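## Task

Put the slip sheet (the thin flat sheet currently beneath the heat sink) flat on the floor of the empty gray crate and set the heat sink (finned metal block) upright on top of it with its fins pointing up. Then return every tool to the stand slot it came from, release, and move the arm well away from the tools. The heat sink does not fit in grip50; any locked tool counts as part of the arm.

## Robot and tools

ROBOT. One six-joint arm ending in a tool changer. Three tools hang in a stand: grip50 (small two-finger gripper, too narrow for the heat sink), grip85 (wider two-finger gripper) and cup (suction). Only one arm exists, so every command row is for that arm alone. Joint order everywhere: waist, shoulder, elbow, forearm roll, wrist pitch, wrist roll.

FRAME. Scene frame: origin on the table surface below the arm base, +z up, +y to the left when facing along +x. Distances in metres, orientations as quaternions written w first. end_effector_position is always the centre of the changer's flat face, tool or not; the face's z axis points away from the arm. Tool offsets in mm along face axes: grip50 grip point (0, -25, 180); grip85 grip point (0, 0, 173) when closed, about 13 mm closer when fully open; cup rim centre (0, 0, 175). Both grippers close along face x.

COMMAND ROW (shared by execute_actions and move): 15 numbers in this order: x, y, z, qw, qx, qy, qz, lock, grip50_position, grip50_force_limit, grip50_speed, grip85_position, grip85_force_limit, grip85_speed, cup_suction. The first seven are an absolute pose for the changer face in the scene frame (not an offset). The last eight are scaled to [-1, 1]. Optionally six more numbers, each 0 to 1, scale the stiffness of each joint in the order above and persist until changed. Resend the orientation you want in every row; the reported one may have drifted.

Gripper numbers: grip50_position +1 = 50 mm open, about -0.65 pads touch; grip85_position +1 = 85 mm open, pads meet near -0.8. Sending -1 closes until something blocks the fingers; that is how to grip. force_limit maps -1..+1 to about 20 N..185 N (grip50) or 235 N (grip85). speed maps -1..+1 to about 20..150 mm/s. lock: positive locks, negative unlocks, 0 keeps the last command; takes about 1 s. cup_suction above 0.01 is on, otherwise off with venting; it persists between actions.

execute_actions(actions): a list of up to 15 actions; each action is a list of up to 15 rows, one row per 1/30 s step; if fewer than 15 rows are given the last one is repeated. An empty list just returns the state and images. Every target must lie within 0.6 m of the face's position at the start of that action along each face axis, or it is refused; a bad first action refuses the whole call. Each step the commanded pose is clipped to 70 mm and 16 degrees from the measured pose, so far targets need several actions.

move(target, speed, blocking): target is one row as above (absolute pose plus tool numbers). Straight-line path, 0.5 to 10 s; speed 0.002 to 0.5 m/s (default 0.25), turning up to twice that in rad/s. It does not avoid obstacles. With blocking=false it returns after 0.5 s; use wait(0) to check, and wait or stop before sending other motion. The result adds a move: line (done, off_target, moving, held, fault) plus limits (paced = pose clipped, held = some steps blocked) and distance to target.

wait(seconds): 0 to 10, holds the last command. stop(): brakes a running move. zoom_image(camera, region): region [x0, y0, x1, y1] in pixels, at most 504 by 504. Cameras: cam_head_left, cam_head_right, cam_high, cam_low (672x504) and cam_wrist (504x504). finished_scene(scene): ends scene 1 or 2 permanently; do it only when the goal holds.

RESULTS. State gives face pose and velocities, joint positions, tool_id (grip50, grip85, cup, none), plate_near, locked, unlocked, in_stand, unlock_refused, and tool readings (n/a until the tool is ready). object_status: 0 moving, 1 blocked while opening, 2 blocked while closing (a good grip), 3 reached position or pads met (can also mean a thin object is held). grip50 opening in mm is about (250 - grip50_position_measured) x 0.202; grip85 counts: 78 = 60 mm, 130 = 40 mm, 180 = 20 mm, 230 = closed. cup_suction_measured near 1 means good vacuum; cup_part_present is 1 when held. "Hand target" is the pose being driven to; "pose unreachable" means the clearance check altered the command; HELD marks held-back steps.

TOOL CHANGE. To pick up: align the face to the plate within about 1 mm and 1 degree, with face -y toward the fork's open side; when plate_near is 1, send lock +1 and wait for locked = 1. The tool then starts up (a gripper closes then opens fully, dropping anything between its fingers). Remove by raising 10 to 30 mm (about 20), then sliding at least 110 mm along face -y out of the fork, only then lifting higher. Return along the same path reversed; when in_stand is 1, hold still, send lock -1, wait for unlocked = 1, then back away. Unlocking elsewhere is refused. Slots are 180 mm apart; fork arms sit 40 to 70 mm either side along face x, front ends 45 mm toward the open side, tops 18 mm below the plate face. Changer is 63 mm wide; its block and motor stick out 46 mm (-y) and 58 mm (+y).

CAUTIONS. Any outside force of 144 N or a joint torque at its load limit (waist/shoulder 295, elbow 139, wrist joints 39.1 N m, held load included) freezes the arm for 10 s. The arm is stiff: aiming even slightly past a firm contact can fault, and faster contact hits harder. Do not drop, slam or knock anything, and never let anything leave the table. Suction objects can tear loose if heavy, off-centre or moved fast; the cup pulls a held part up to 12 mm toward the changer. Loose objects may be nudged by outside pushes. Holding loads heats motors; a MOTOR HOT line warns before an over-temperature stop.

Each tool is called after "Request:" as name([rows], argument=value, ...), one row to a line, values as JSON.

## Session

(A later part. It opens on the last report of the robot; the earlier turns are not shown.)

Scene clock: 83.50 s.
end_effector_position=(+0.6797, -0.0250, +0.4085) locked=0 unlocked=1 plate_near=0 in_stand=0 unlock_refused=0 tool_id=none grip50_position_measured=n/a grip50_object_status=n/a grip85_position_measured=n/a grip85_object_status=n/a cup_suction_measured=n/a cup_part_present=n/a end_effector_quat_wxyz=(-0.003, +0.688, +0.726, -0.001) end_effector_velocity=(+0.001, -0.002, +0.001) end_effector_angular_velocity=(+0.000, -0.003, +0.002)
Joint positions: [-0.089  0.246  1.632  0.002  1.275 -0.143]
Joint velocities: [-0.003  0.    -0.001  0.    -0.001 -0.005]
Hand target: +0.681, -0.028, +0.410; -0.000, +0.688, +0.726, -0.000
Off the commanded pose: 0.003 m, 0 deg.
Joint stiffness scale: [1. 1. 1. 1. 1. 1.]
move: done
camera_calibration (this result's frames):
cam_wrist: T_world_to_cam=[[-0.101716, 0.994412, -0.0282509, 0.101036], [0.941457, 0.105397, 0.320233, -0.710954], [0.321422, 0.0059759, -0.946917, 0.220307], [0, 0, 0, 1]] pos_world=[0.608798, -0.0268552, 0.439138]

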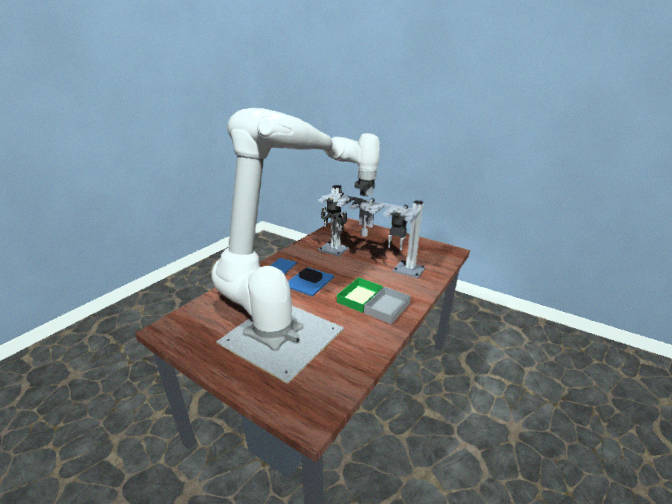

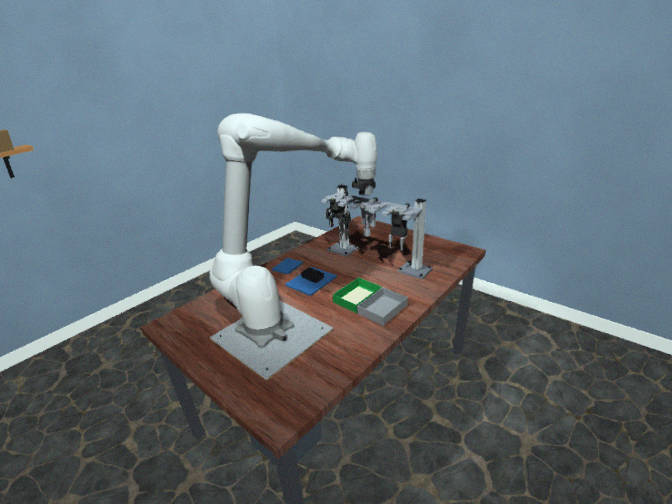

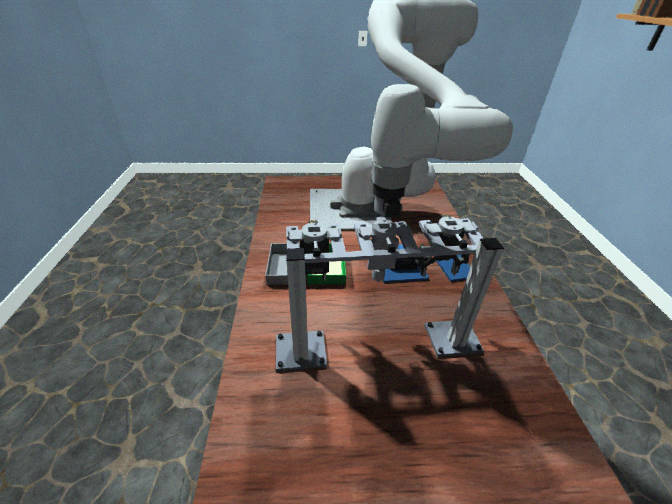

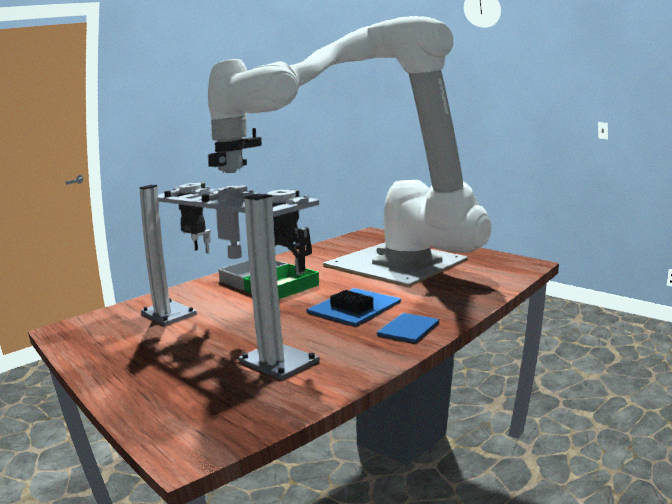

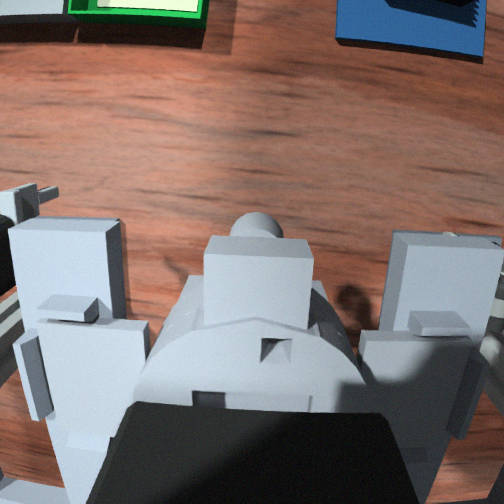

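Need +3.3 mm x.

Request:
move(target=[0.684,-0.025,0.354,0,0.687,0.7267,0,0,1,0,0,1,-0.3,0,0], speed=0.03)

Request:
execute_actions([
  [[0.684,-0.025,0.354,0,0.687,0.7267,0,1,1,0,0,1,-0.3,0,0]],
  [[0.684,-0.025,0.354,0,0.687,0.7267,0,1,1,0,0,1,-0.3,0,0]],
  [[0.684,-0.025,0.354,0,0.687,0.7267,0,1,1,0,0,1,-0.3,0,0]],
])

Request:
move(target=[0.683,-0.025,0.382,0,0.687,0.7267,0,0,1,0,0,1,-0.3,0,0], speed=0.05)

Request:
move(target=[0.543,-0.035,0.382,0,0.687,0.7267,0,0,1,0,0,1,-0.3,0,0], speed=0.12)

Request:
move(target=[0.49,-0.232,0.36,0,0.713,0.701,0,0,1,0,0,1,-0.3,0,0])

Scene clock: 97.13 s.
end_effector_position=(+0.6831, -0.0256, +0.3600) locked=0 unlocked=1 plate_near=1 in_stand=1 unlock_refused=0 tool_id=none grip50_position_measured=n/a grip50_object_status=n/a grip85_position_measured=n/a grip85_object_status=n/a cup_suction_measured=n/a cup_part_present=n/a end_effector_quat_wxyz=(+0.001, +0.688, +0.726, +0.002) end_effector_velocity=(+0.000, +0.000, -0.000) end_effector_angular_velocity=(+0.001, -0.000, -0.000)
Joint positions: [-0.09   0.275  1.687  0.002  1.182 -0.143]
Joint velocities: [ 0.     0.    -0.     0.002 -0.    -0.   ]
Hand target: +0.684, -0.025, +0.354; -0.000, +0.687, +0.727, +0.000
Off the commanded pose: 0.006 m, 0 deg.
Joint stiffness scale: [1. 1. 1. 1. 1. 1.]
move: off_target
camera_calibration (this result's frames):
cam_wrist: T_world_to_cam=[[-0.101509, 0.994381, -0.0300351, 0.101068], [0.938525, 0.105733, 0.328622, -0.699525], [0.329951, 0.00516935, -0.943984, 0.16637], [0, 0, 0, 1]] pos_world=[0.611887, -0.0273976, 0.389966]

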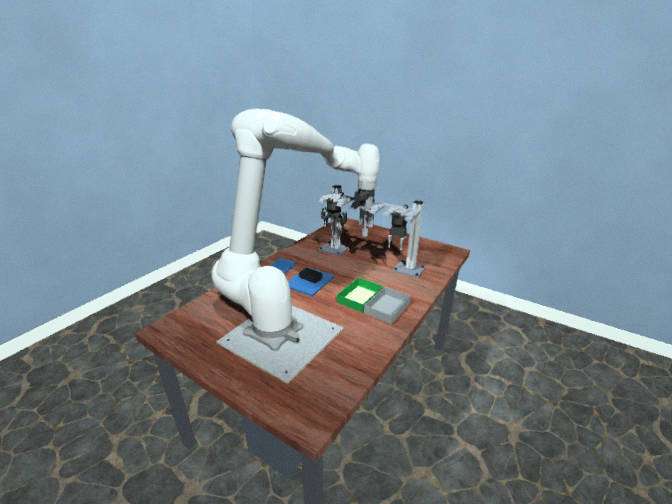

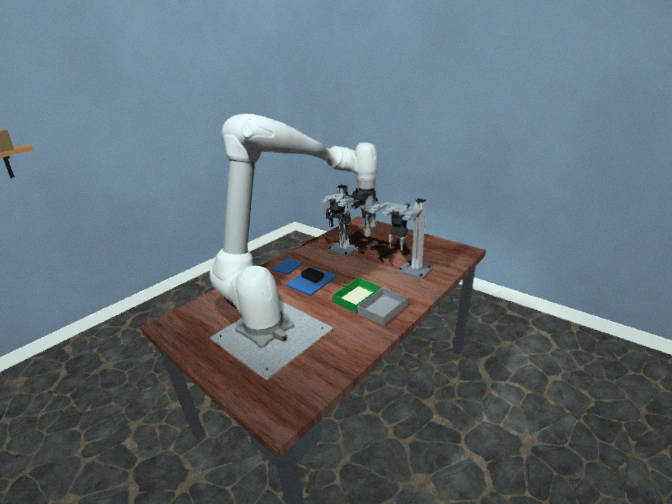

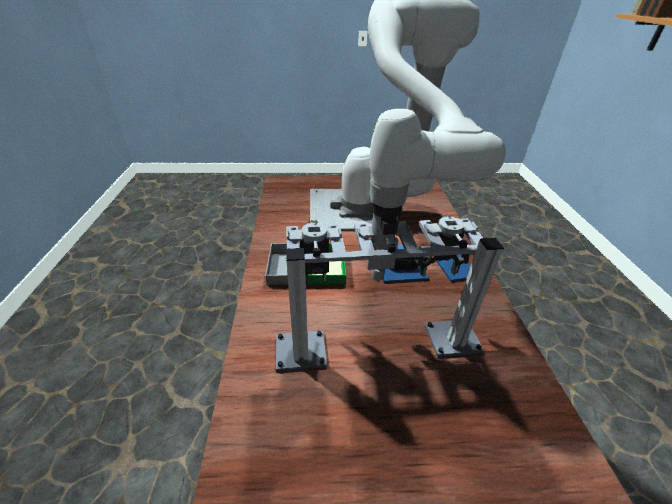

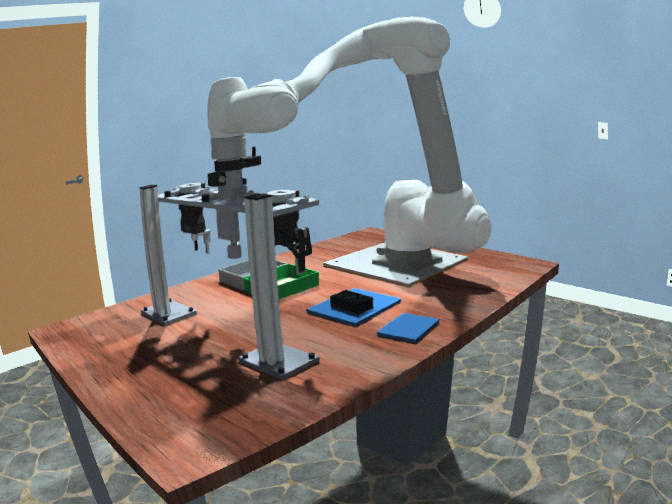

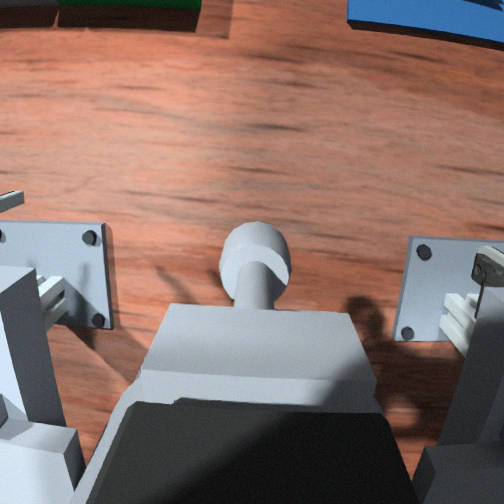

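Scene clock: 98.63 s.
end_effector_position=(+0.6831, -0.0256, +0.3600) locked=1 unlocked=0 plate_near=1 in_stand=1 unlock_refused=0 tool_id=cup grip50_position_measured=n/a grip50_object_status=n/a grip85_position_measured=n/a grip85_object_status=n/a cup_suction_measured=n/a cup_part_present=n/a end_effector_quat_wxyz=(+0.001, +0.688, +0.726, +0.002) end_effector_velocity=(-0.001, -0.000, -0.000) end_effector_angular_velocity=(-0.001, +0.003, -0.000)
Joint positions: [-0.09   0.275  1.687  0.002  1.182 -0.143]
Joint velocities: [ 0.     0.     0.    -0.001  0.002  0.001]
Hand target: +0.684, -0.025, +0.354; -0.000, +0.687, +0.727, -0.000
Off the commanded pose: 0.006 m, 0 deg.
Joint stiffness scale: [1. 1. 1. 1. 1. 1.]
Step readings (end_effector_position; steps 1 to 15: 1st action; 16 to 30: 2nd action; 31 to 45: 3rd action):
0: (+0.6831, -0.0256, +0.3600)
1: (+0.6831, -0.0256, +0.3600)
2: (+0.6831, -0.0256, +0.3600)
4: (+0.6831, -0.0256, +0.3600)
8: (+0.6831, -0.0256, +0.3600)
15: (+0.6831, -0.0256, +0.3600)
16: (+0.6831, -0.0256, +0.3600)
17: (+0.6831, -0.0256, +0.3600)
19: (+0.6831, -0.0256, +0.3600)
23: (+0.6831, -0.0256, +0.3600)
30: (+0.6831, -0.0256, +0.3600)
31: (+0.6831, -0.0256, +0.3600)
32: (+0.6831, -0.0256, +0.3600)
34: (+0.6831, -0.0256, +0.3600)
38: (+0.6831, -0.0256, +0.3600)
45: end_effector_position above
camera_calibration (this result's frames):
cam_wrist: T_world_to_cam=[[-0.1015, 0.99438, -0.0300906, 0.101093], [0.938429, 0.105741, 0.328891, -0.699609], [0.330225, 0.00514449, -0.943888, 0.16613], [0, 0, 0, 1]] pos_world=[0.611934, -0.0274018, 0.389945]

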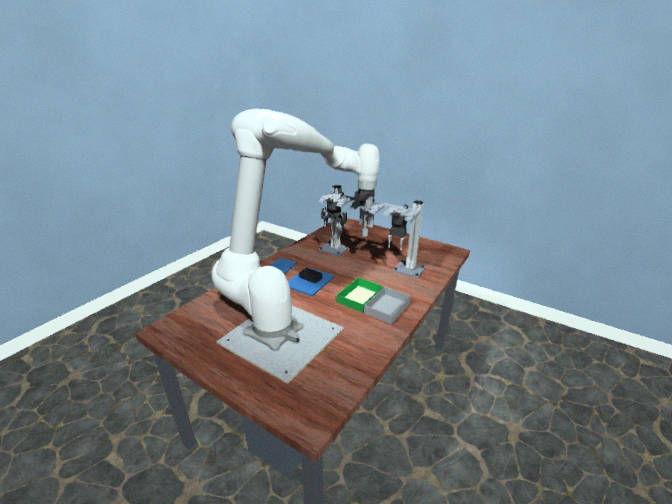

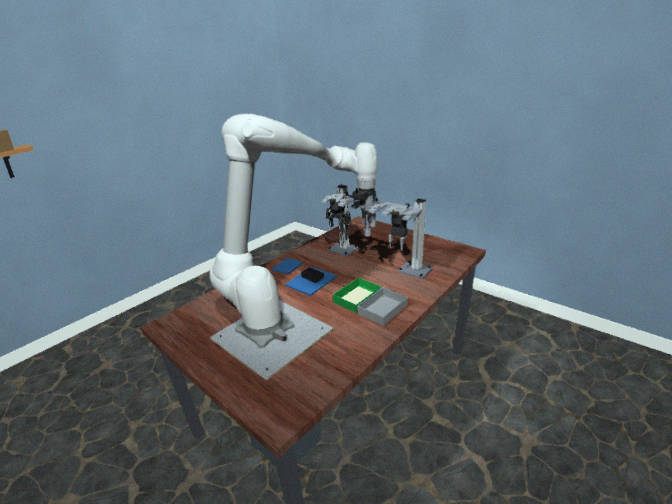

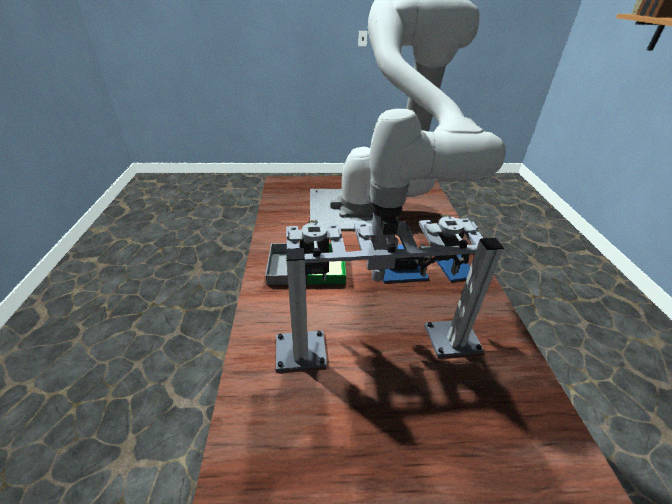

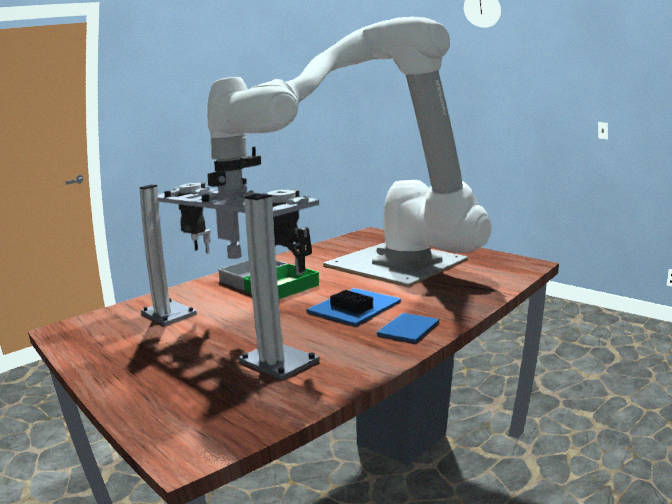

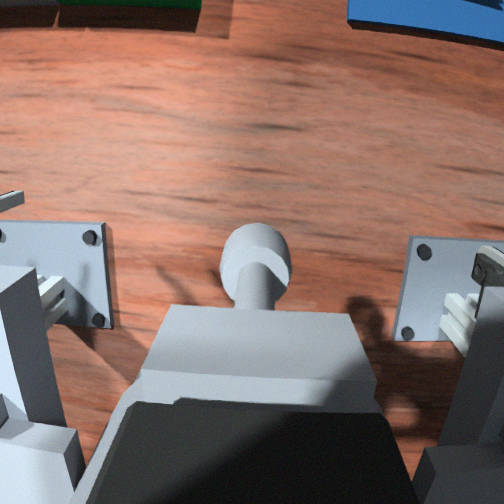

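Scene clock: 99.47 s.
end_effector_position=(+0.6840, -0.0257, +0.3776) locked=1 unlocked=0 plate_near=1 in_stand=0 unlock_refused=0 tool_id=cup grip50_position_measured=n/a grip50_object_status=n/a grip85_position_measured=n/a grip85_object_status=n/a cup_suction_measured=0.00 cup_part_present=0 end_effector_quat_wxyz=(-0.001, +0.688, +0.726, -0.000) end_effector_velocity=(-0.001, +0.000, +0.001) end_effector_angular_velocity=(+0.001, +0.004, +0.000)
Joint positions: [-0.09   0.267  1.663  0.002  1.219 -0.143]
Joint velocities: [ 0.    -0.    -0.002  0.001  0.007 -0.   ]
Hand target: +0.683, -0.025, +0.382; +0.000, +0.687, +0.727, -0.000
Off the commanded pose: 0.005 m, 0 deg.
Joint stiffness scale: [1. 1. 1. 1. 1. 1.]
move: off_target
camera_calibration (this result's frames):
cam_wrist: T_world_to_cam=[[-0.101744, 0.994389, -0.0289681, 0.101515], [0.940292, 0.105635, 0.323561, -0.705503], [0.324805, 0.00568181, -0.945764, 0.186926], [0, 0, 0, 1]] pos_world=[0.612993, -0.0274816, 0.408002]

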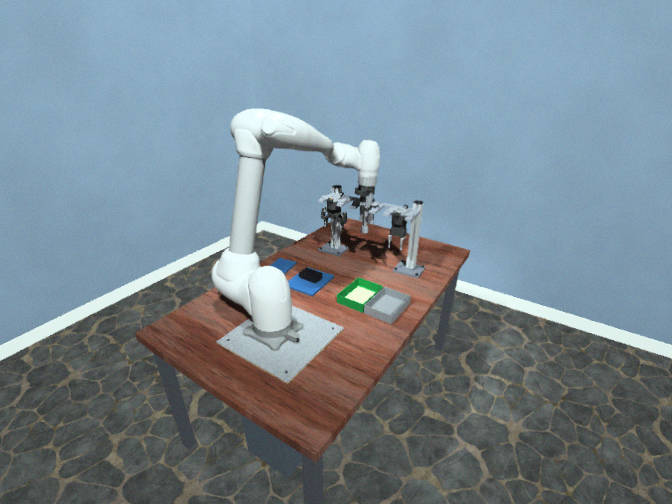

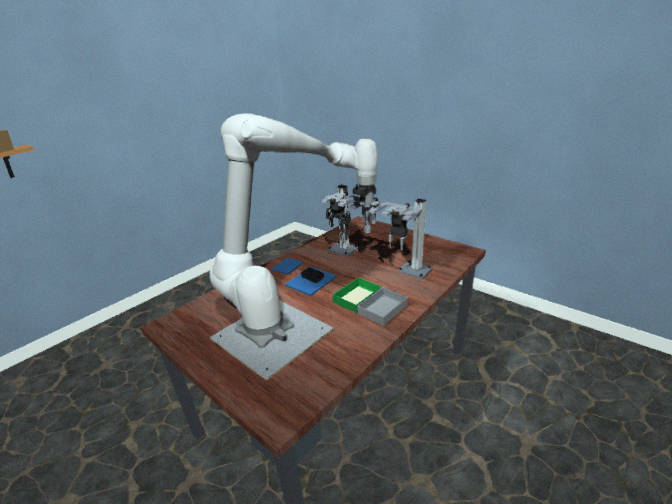

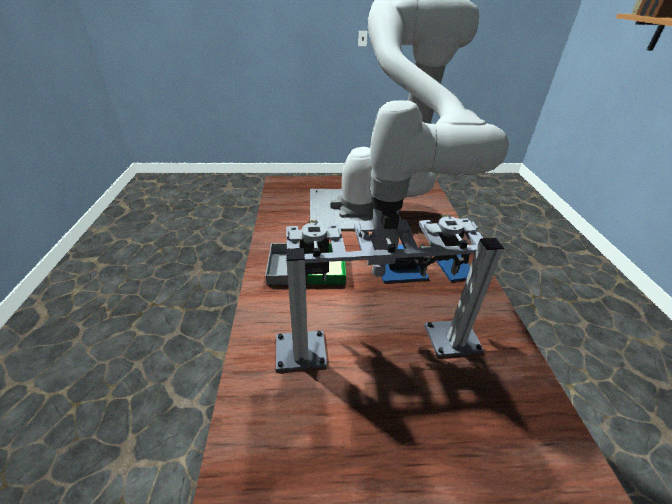

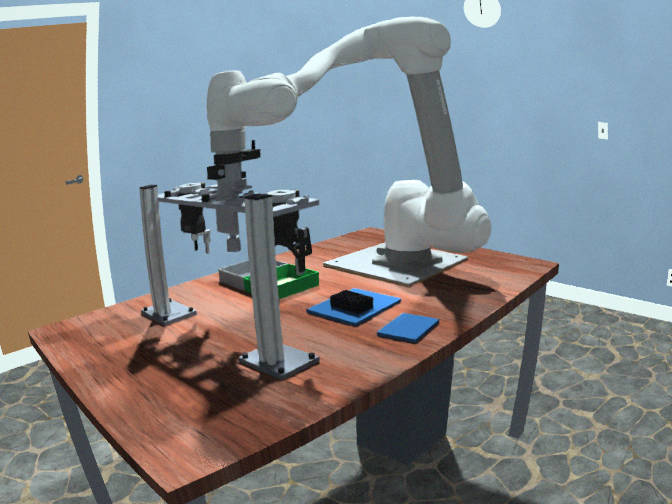

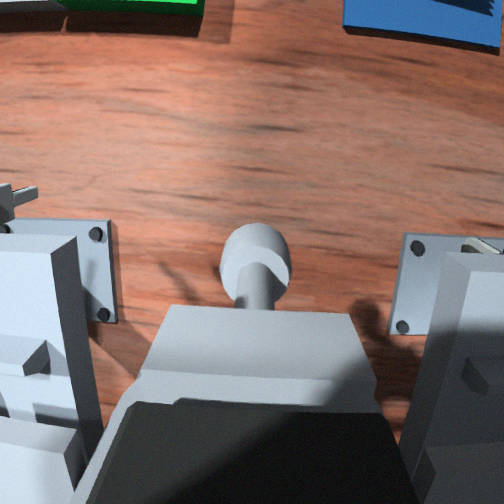

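Scene clock: 101.13 s.
end_effector_position=(+0.5444, -0.0330, +0.3808) locked=1 unlocked=0 plate_near=1 in_stand=0 unlock_refused=0 tool_id=cup grip50_position_measured=n/a grip50_object_status=n/a grip85_position_measured=n/a grip85_object_status=n/a cup_suction_measured=0.00 cup_part_present=0 end_effector_quat_wxyz=(-0.003, +0.687, +0.727, -0.001) end_effector_velocity=(-0.002, -0.000, -0.000) end_effector_angular_velocity=(+0.001, +0.001, +0.000)
Joint positions: [-0.126  0.052  1.912  0.002  1.19  -0.182]
Joint velocities: [-0.001 -0.003  0.004  0.001  0.    -0.001]
Hand target: +0.543, -0.035, +0.382; -0.000, +0.687, +0.727, -0.000
Off the commanded pose: 0.003 m, 0 deg.
Joint stiffness scale: [1. 1. 1. 1. 1. 1.]
move: done
camera_calibration (this result's frames):
cam_wrist: T_world_to_cam=[[-0.104563, 0.994133, -0.0276946, 0.095715], [0.941413, 0.107919, 0.319523, -0.573432], [0.320637, 0.00733826, -0.947174, 0.238154], [0, 0, 0, 1]] pos_world=[0.473483, -0.0350167, 0.411449]

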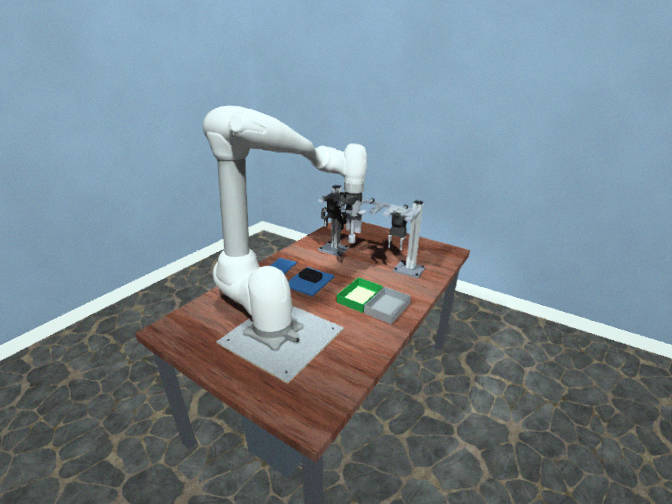

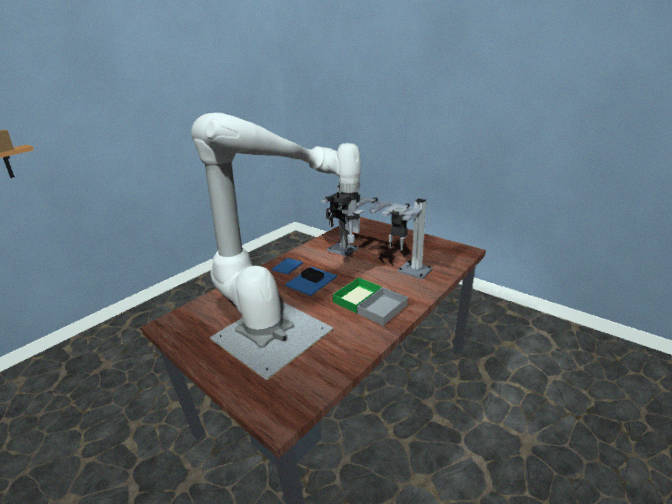

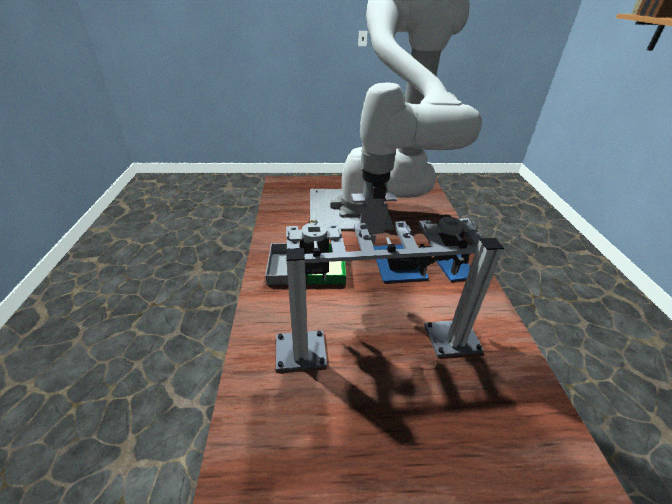

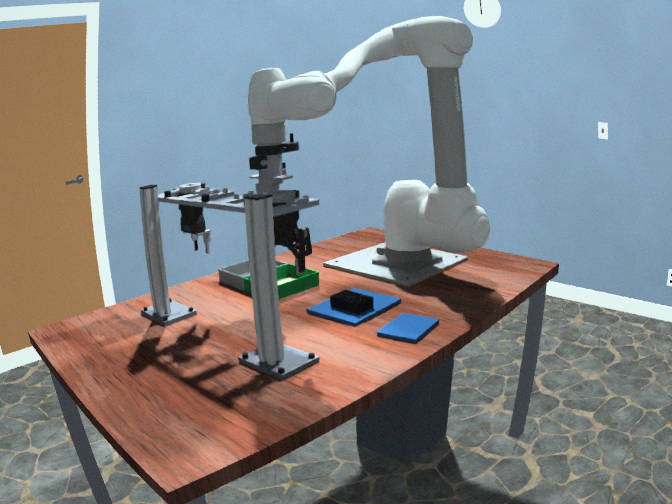

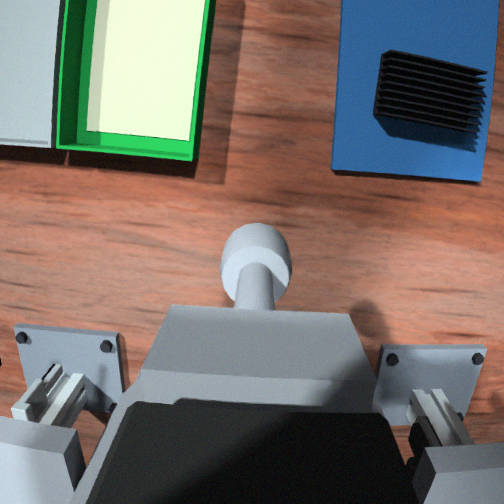

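Scene clock: 102.57 s.
end_effector_position=(+0.4882, -0.2289, +0.3615) locked=1 unlocked=0 plate_near=1 in_stand=0 unlock_refused=0 tool_id=cup grip50_position_measured=n/a grip50_object_status=n/a grip85_position_measured=n/a grip85_object_status=n/a cup_suction_measured=0.00 cup_part_present=0 end_effector_quat_wxyz=(-0.001, +0.713, +0.701, +0.000) end_effector_velocity=(-0.000, -0.002, -0.000) end_effector_angular_velocity=(+0.000, -0.000, +0.001)
Joint positions: [-0.502  0.054  1.947  0.     1.148 -0.485]
Joint velocities: [-0.003  0.001 -0.001  0.    -0.    -0.005]
Hand target: +0.490, -0.232, +0.360; -0.000, +0.713, +0.701, +0.000
Off the commanded pose: 0.004 m, 0 deg.
Joint stiffness scale: [1. 1. 1. 1. 1. 1.]
move: off_target
camera_calibration (this result's frames):
cam_wrist: T_world_to_cam=[[-0.0314053, 0.999111, -0.0281384, 0.249703], [0.945116, 0.0388448, 0.324419, -0.512647], [0.325223, -0.0164055, -0.945495, 0.231015], [0, 0, 0, 1]] pos_world=[0.417221, -0.225778, 0.391762]

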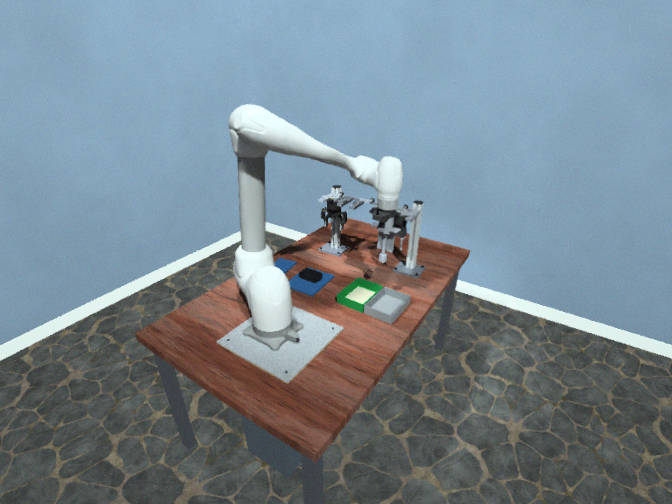

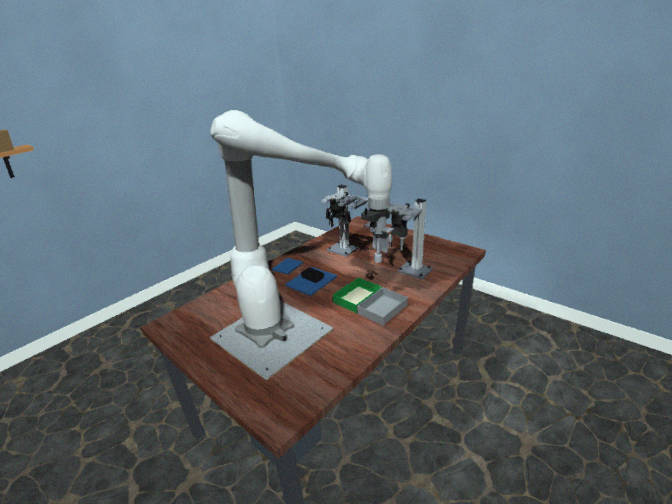

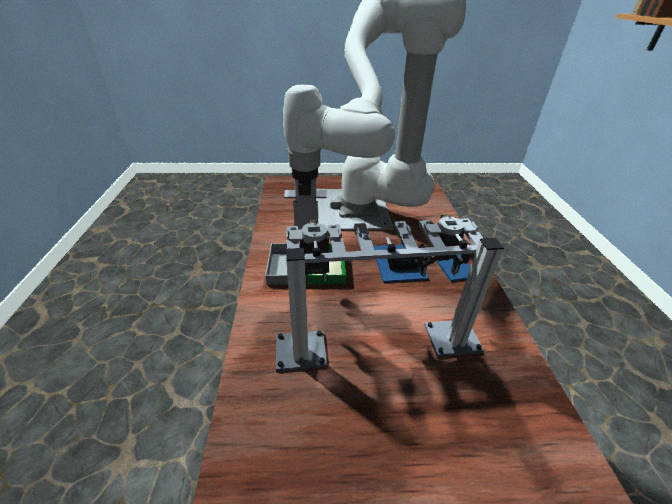

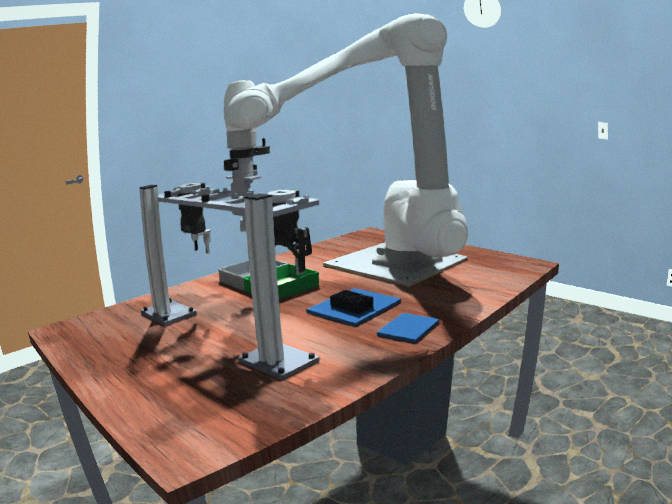

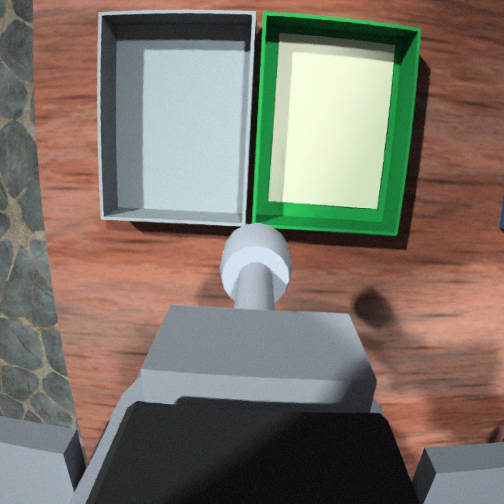

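Request:
move(target=[0.411,-0.159,0.24,0,0.713,0.701,0,0,1,0,0,1,0,0,0], speed=0.15)

Request:
move(target=[0.412,-0.16,0.171,0,0.713,0.701,0,0,1,0,0,1,0,0,1], speed=0.03)

Request:
move(target=[0.412,-0.16,0.27,0,0.713,0.701,0,0,1,0,0,1,0,0,1], speed=0.06)

Scene clock: 123.77 s.
end_effector_position=(+0.4112, -0.1603, +0.2391) locked=1 unlocked=0 plate_near=1 in_stand=0 unlock_refused=0 tool_id=cup grip50_position_measured=n/a grip50_object_status=n/a grip85_position_measured=n/a grip85_object_status=n/a cup_suction_measured=0.00 cup_part_present=0 end_effector_quat_wxyz=(-0.004, +0.713, +0.701, -0.001) end_effector_velocity=(-0.001, +0.001, -0.002) end_effector_angular_velocity=(-0.001, -0.001, -0.001)
Joint positions: [-0.45   0.02   2.241  0.     0.893 -0.431]
Joint velocities: [ 0.001 -0.     0.005 -0.    -0.006  0.003]
Hand target: +0.411, -0.159, +0.240; -0.000, +0.713, +0.701, +0.000
Off the commanded pose: 0.002 m, 0 deg.
Joint stiffness scale: [1. 1. 1. 1. 1. 1.]
move: done
camera_calibration (this result's frames):
cam_wrist: T_world_to_cam=[[-0.0303092, 0.999195, -0.0262712, 0.174346], [0.946636, 0.0371326, 0.320157, -0.402713], [0.320875, -0.0151656, -0.947, 0.143864], [0, 0, 0, 1]] pos_world=[0.340345, -0.15707, 0.269751]

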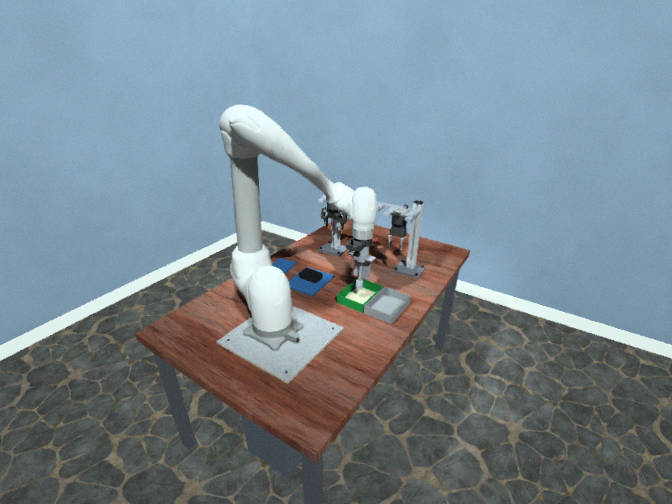

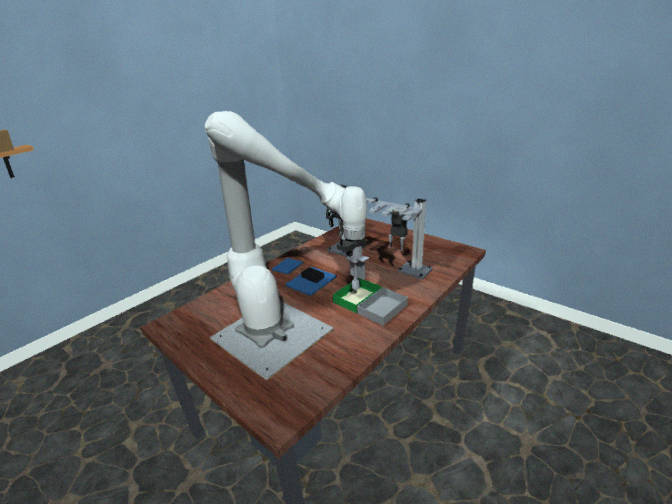

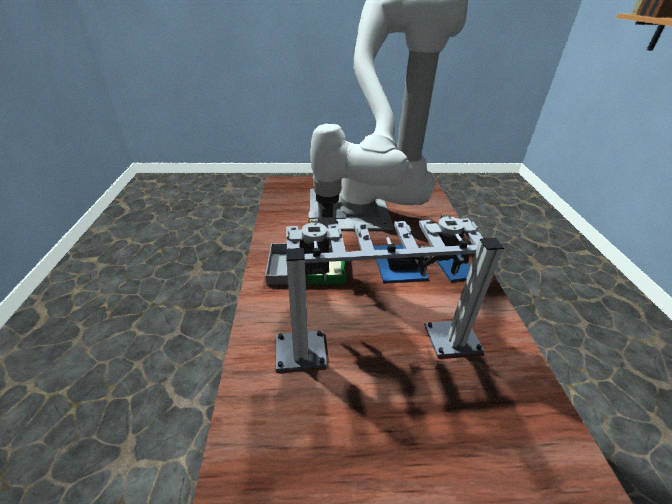

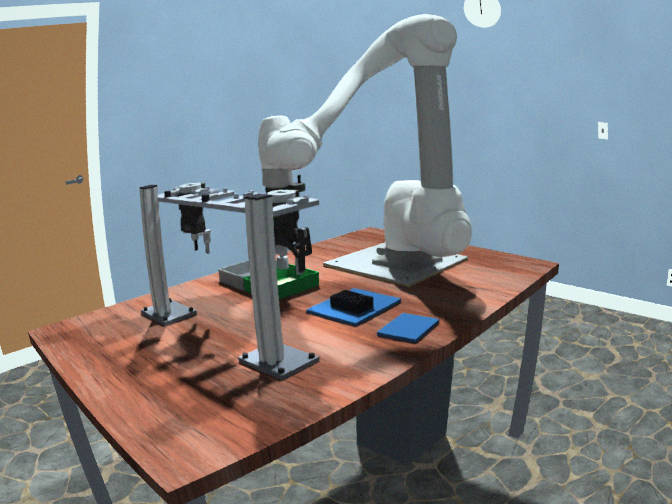

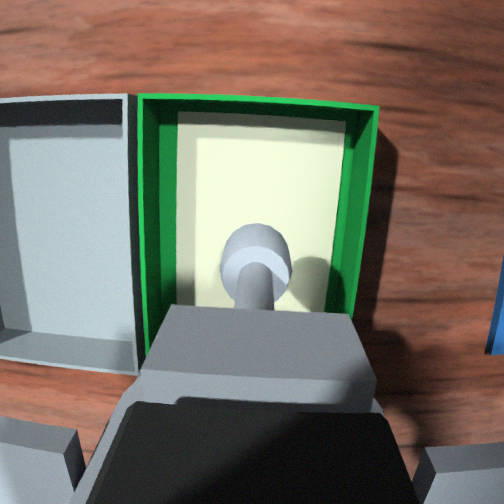

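Scene clock: 126.37 s.
end_effector_position=(+0.4120, -0.1606, +0.1739) locked=1 unlocked=0 plate_near=1 in_stand=0 unlock_refused=0 tool_id=cup grip50_position_measured=n/a grip50_object_status=n/a grip85_position_measured=n/a grip85_object_status=n/a cup_suction_measured=0.93 cup_part_present=1 end_effector_quat_wxyz=(+0.001, +0.714, +0.701, +0.001) end_effector_velocity=(+0.001, -0.001, -0.001) end_effector_angular_velocity=(-0.002, -0.003, +0.001)
Joint positions: [-0.45   0.113  2.3    0.     0.732 -0.431]
Joint velocities: [-0.     0.003  0.    -0.001 -0.007 -0.001]
Hand target: +0.412, -0.160, +0.171; -0.000, +0.713, +0.701, +0.000
Off the commanded pose: 0.003 m, 0 deg.
Joint stiffness scale: [1. 1. 1. 1. 1. 1.]
move: done
camera_calibration (this result's frames):
cam_wrist: T_world_to_cam=[[-0.030025, 0.999083, -0.030538, 0.173563], [0.943953, 0.038389, 0.327841, -0.382632], [0.328713, -0.018983, -0.944239, 0.0775472], [0, 0, 0, 1]] pos_world=[0.340907, -0.157242, 0.203966]

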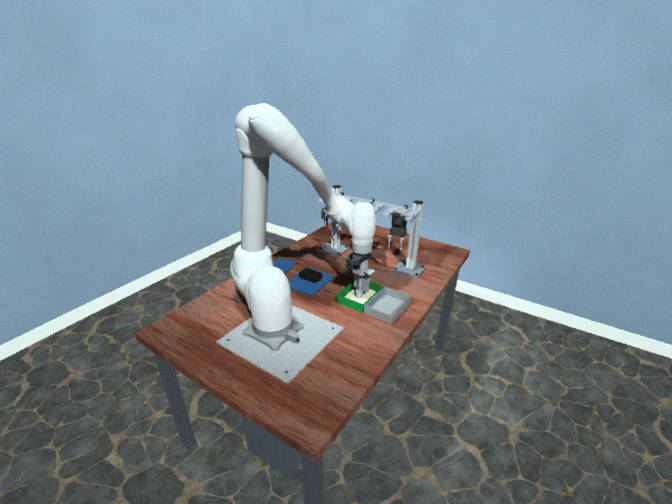

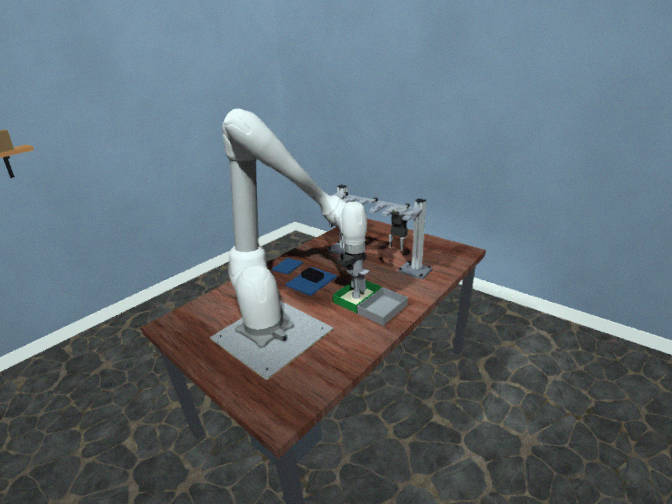

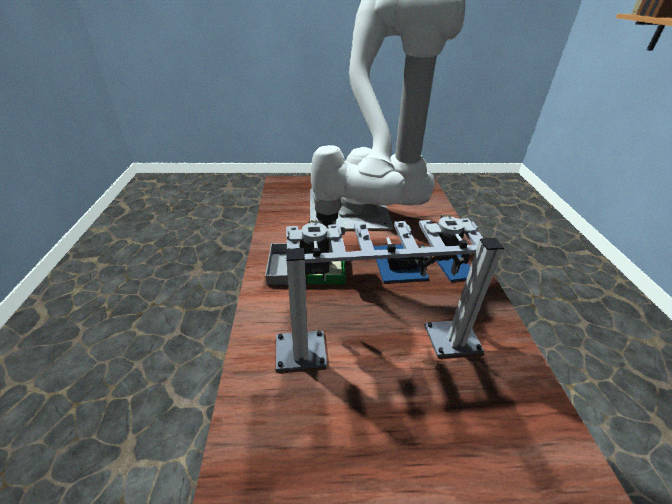

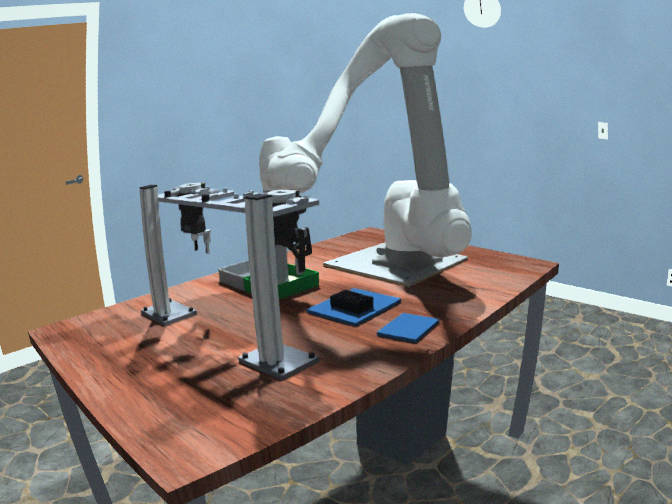

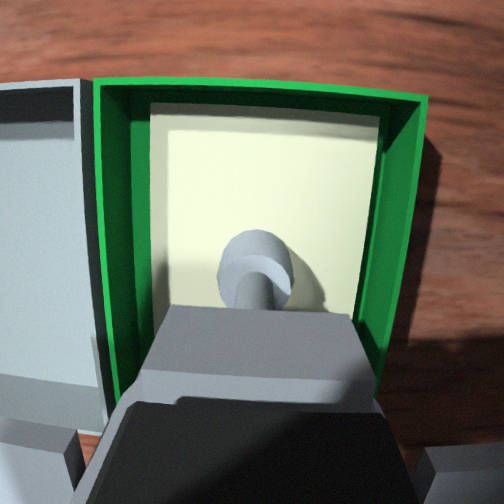

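Scene clock: 128.37 s.
end_effector_position=(+0.4121, -0.1607, +0.2669) locked=1 unlocked=0 plate_near=1 in_stand=0 unlock_refused=0 tool_id=cup grip50_position_measured=n/a grip50_object_status=n/a grip85_position_measured=n/a grip85_object_status=n/a cup_suction_measured=0.95 cup_part_present=1 end_effector_quat_wxyz=(-0.001, +0.713, +0.701, +0.000) end_effector_velocity=(+0.000, +0.000, +0.002) end_effector_angular_velocity=(+0.001, -0.000, -0.001)
Joint positions: [-0.45  -0.014  2.212  0.     0.951 -0.431]
Joint velocities: [-0.    -0.002 -0.002  0.001  0.004  0.001]
Hand target: +0.412, -0.160, +0.270; +0.000, +0.713, +0.701, -0.000
Off the commanded pose: 0.003 m, 0 deg.
Joint stiffness scale: [1. 1. 1. 1. 1. 1.]
move: done
camera_calibration (this result's frames):
cam_wrist: T_world_to_cam=[[-0.0301822, 0.999141, -0.0284058, 0.176076], [0.94529, 0.0377679, 0.324039, -0.412826], [0.324833, -0.0170715, -0.945617, 0.167532], [0, 0, 0, 1]] pos_world=[0.341134, -0.157473, 0.297194]

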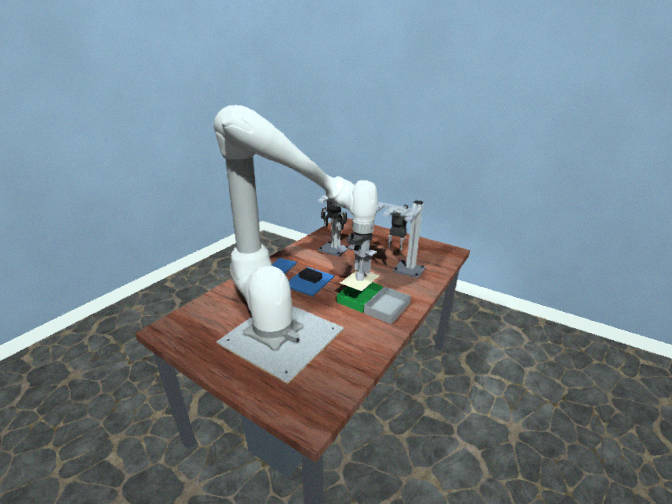

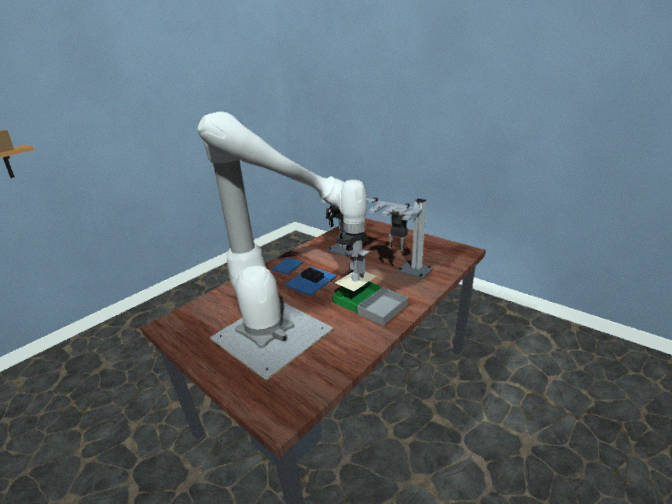

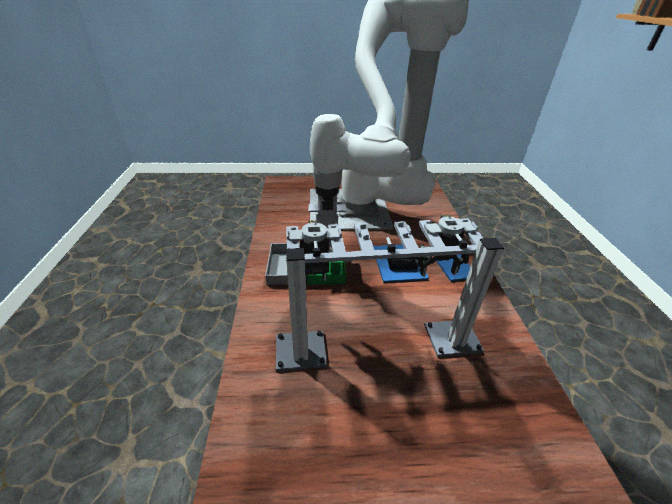

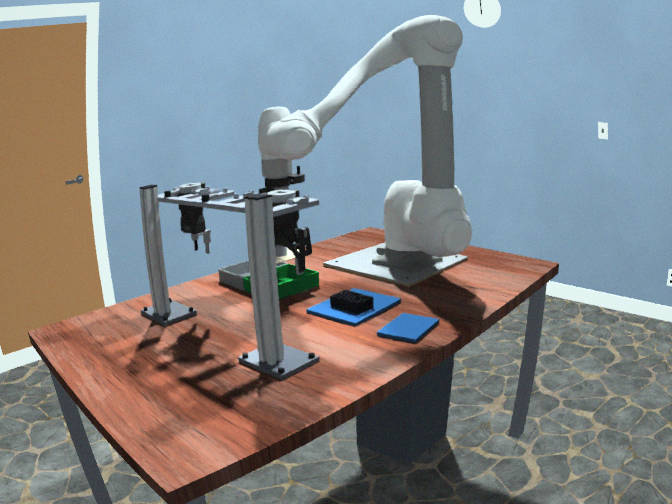

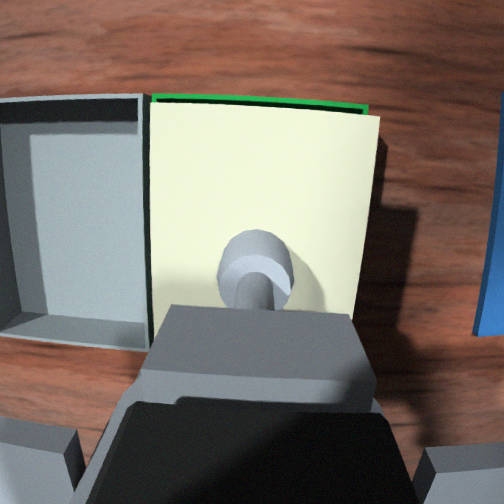

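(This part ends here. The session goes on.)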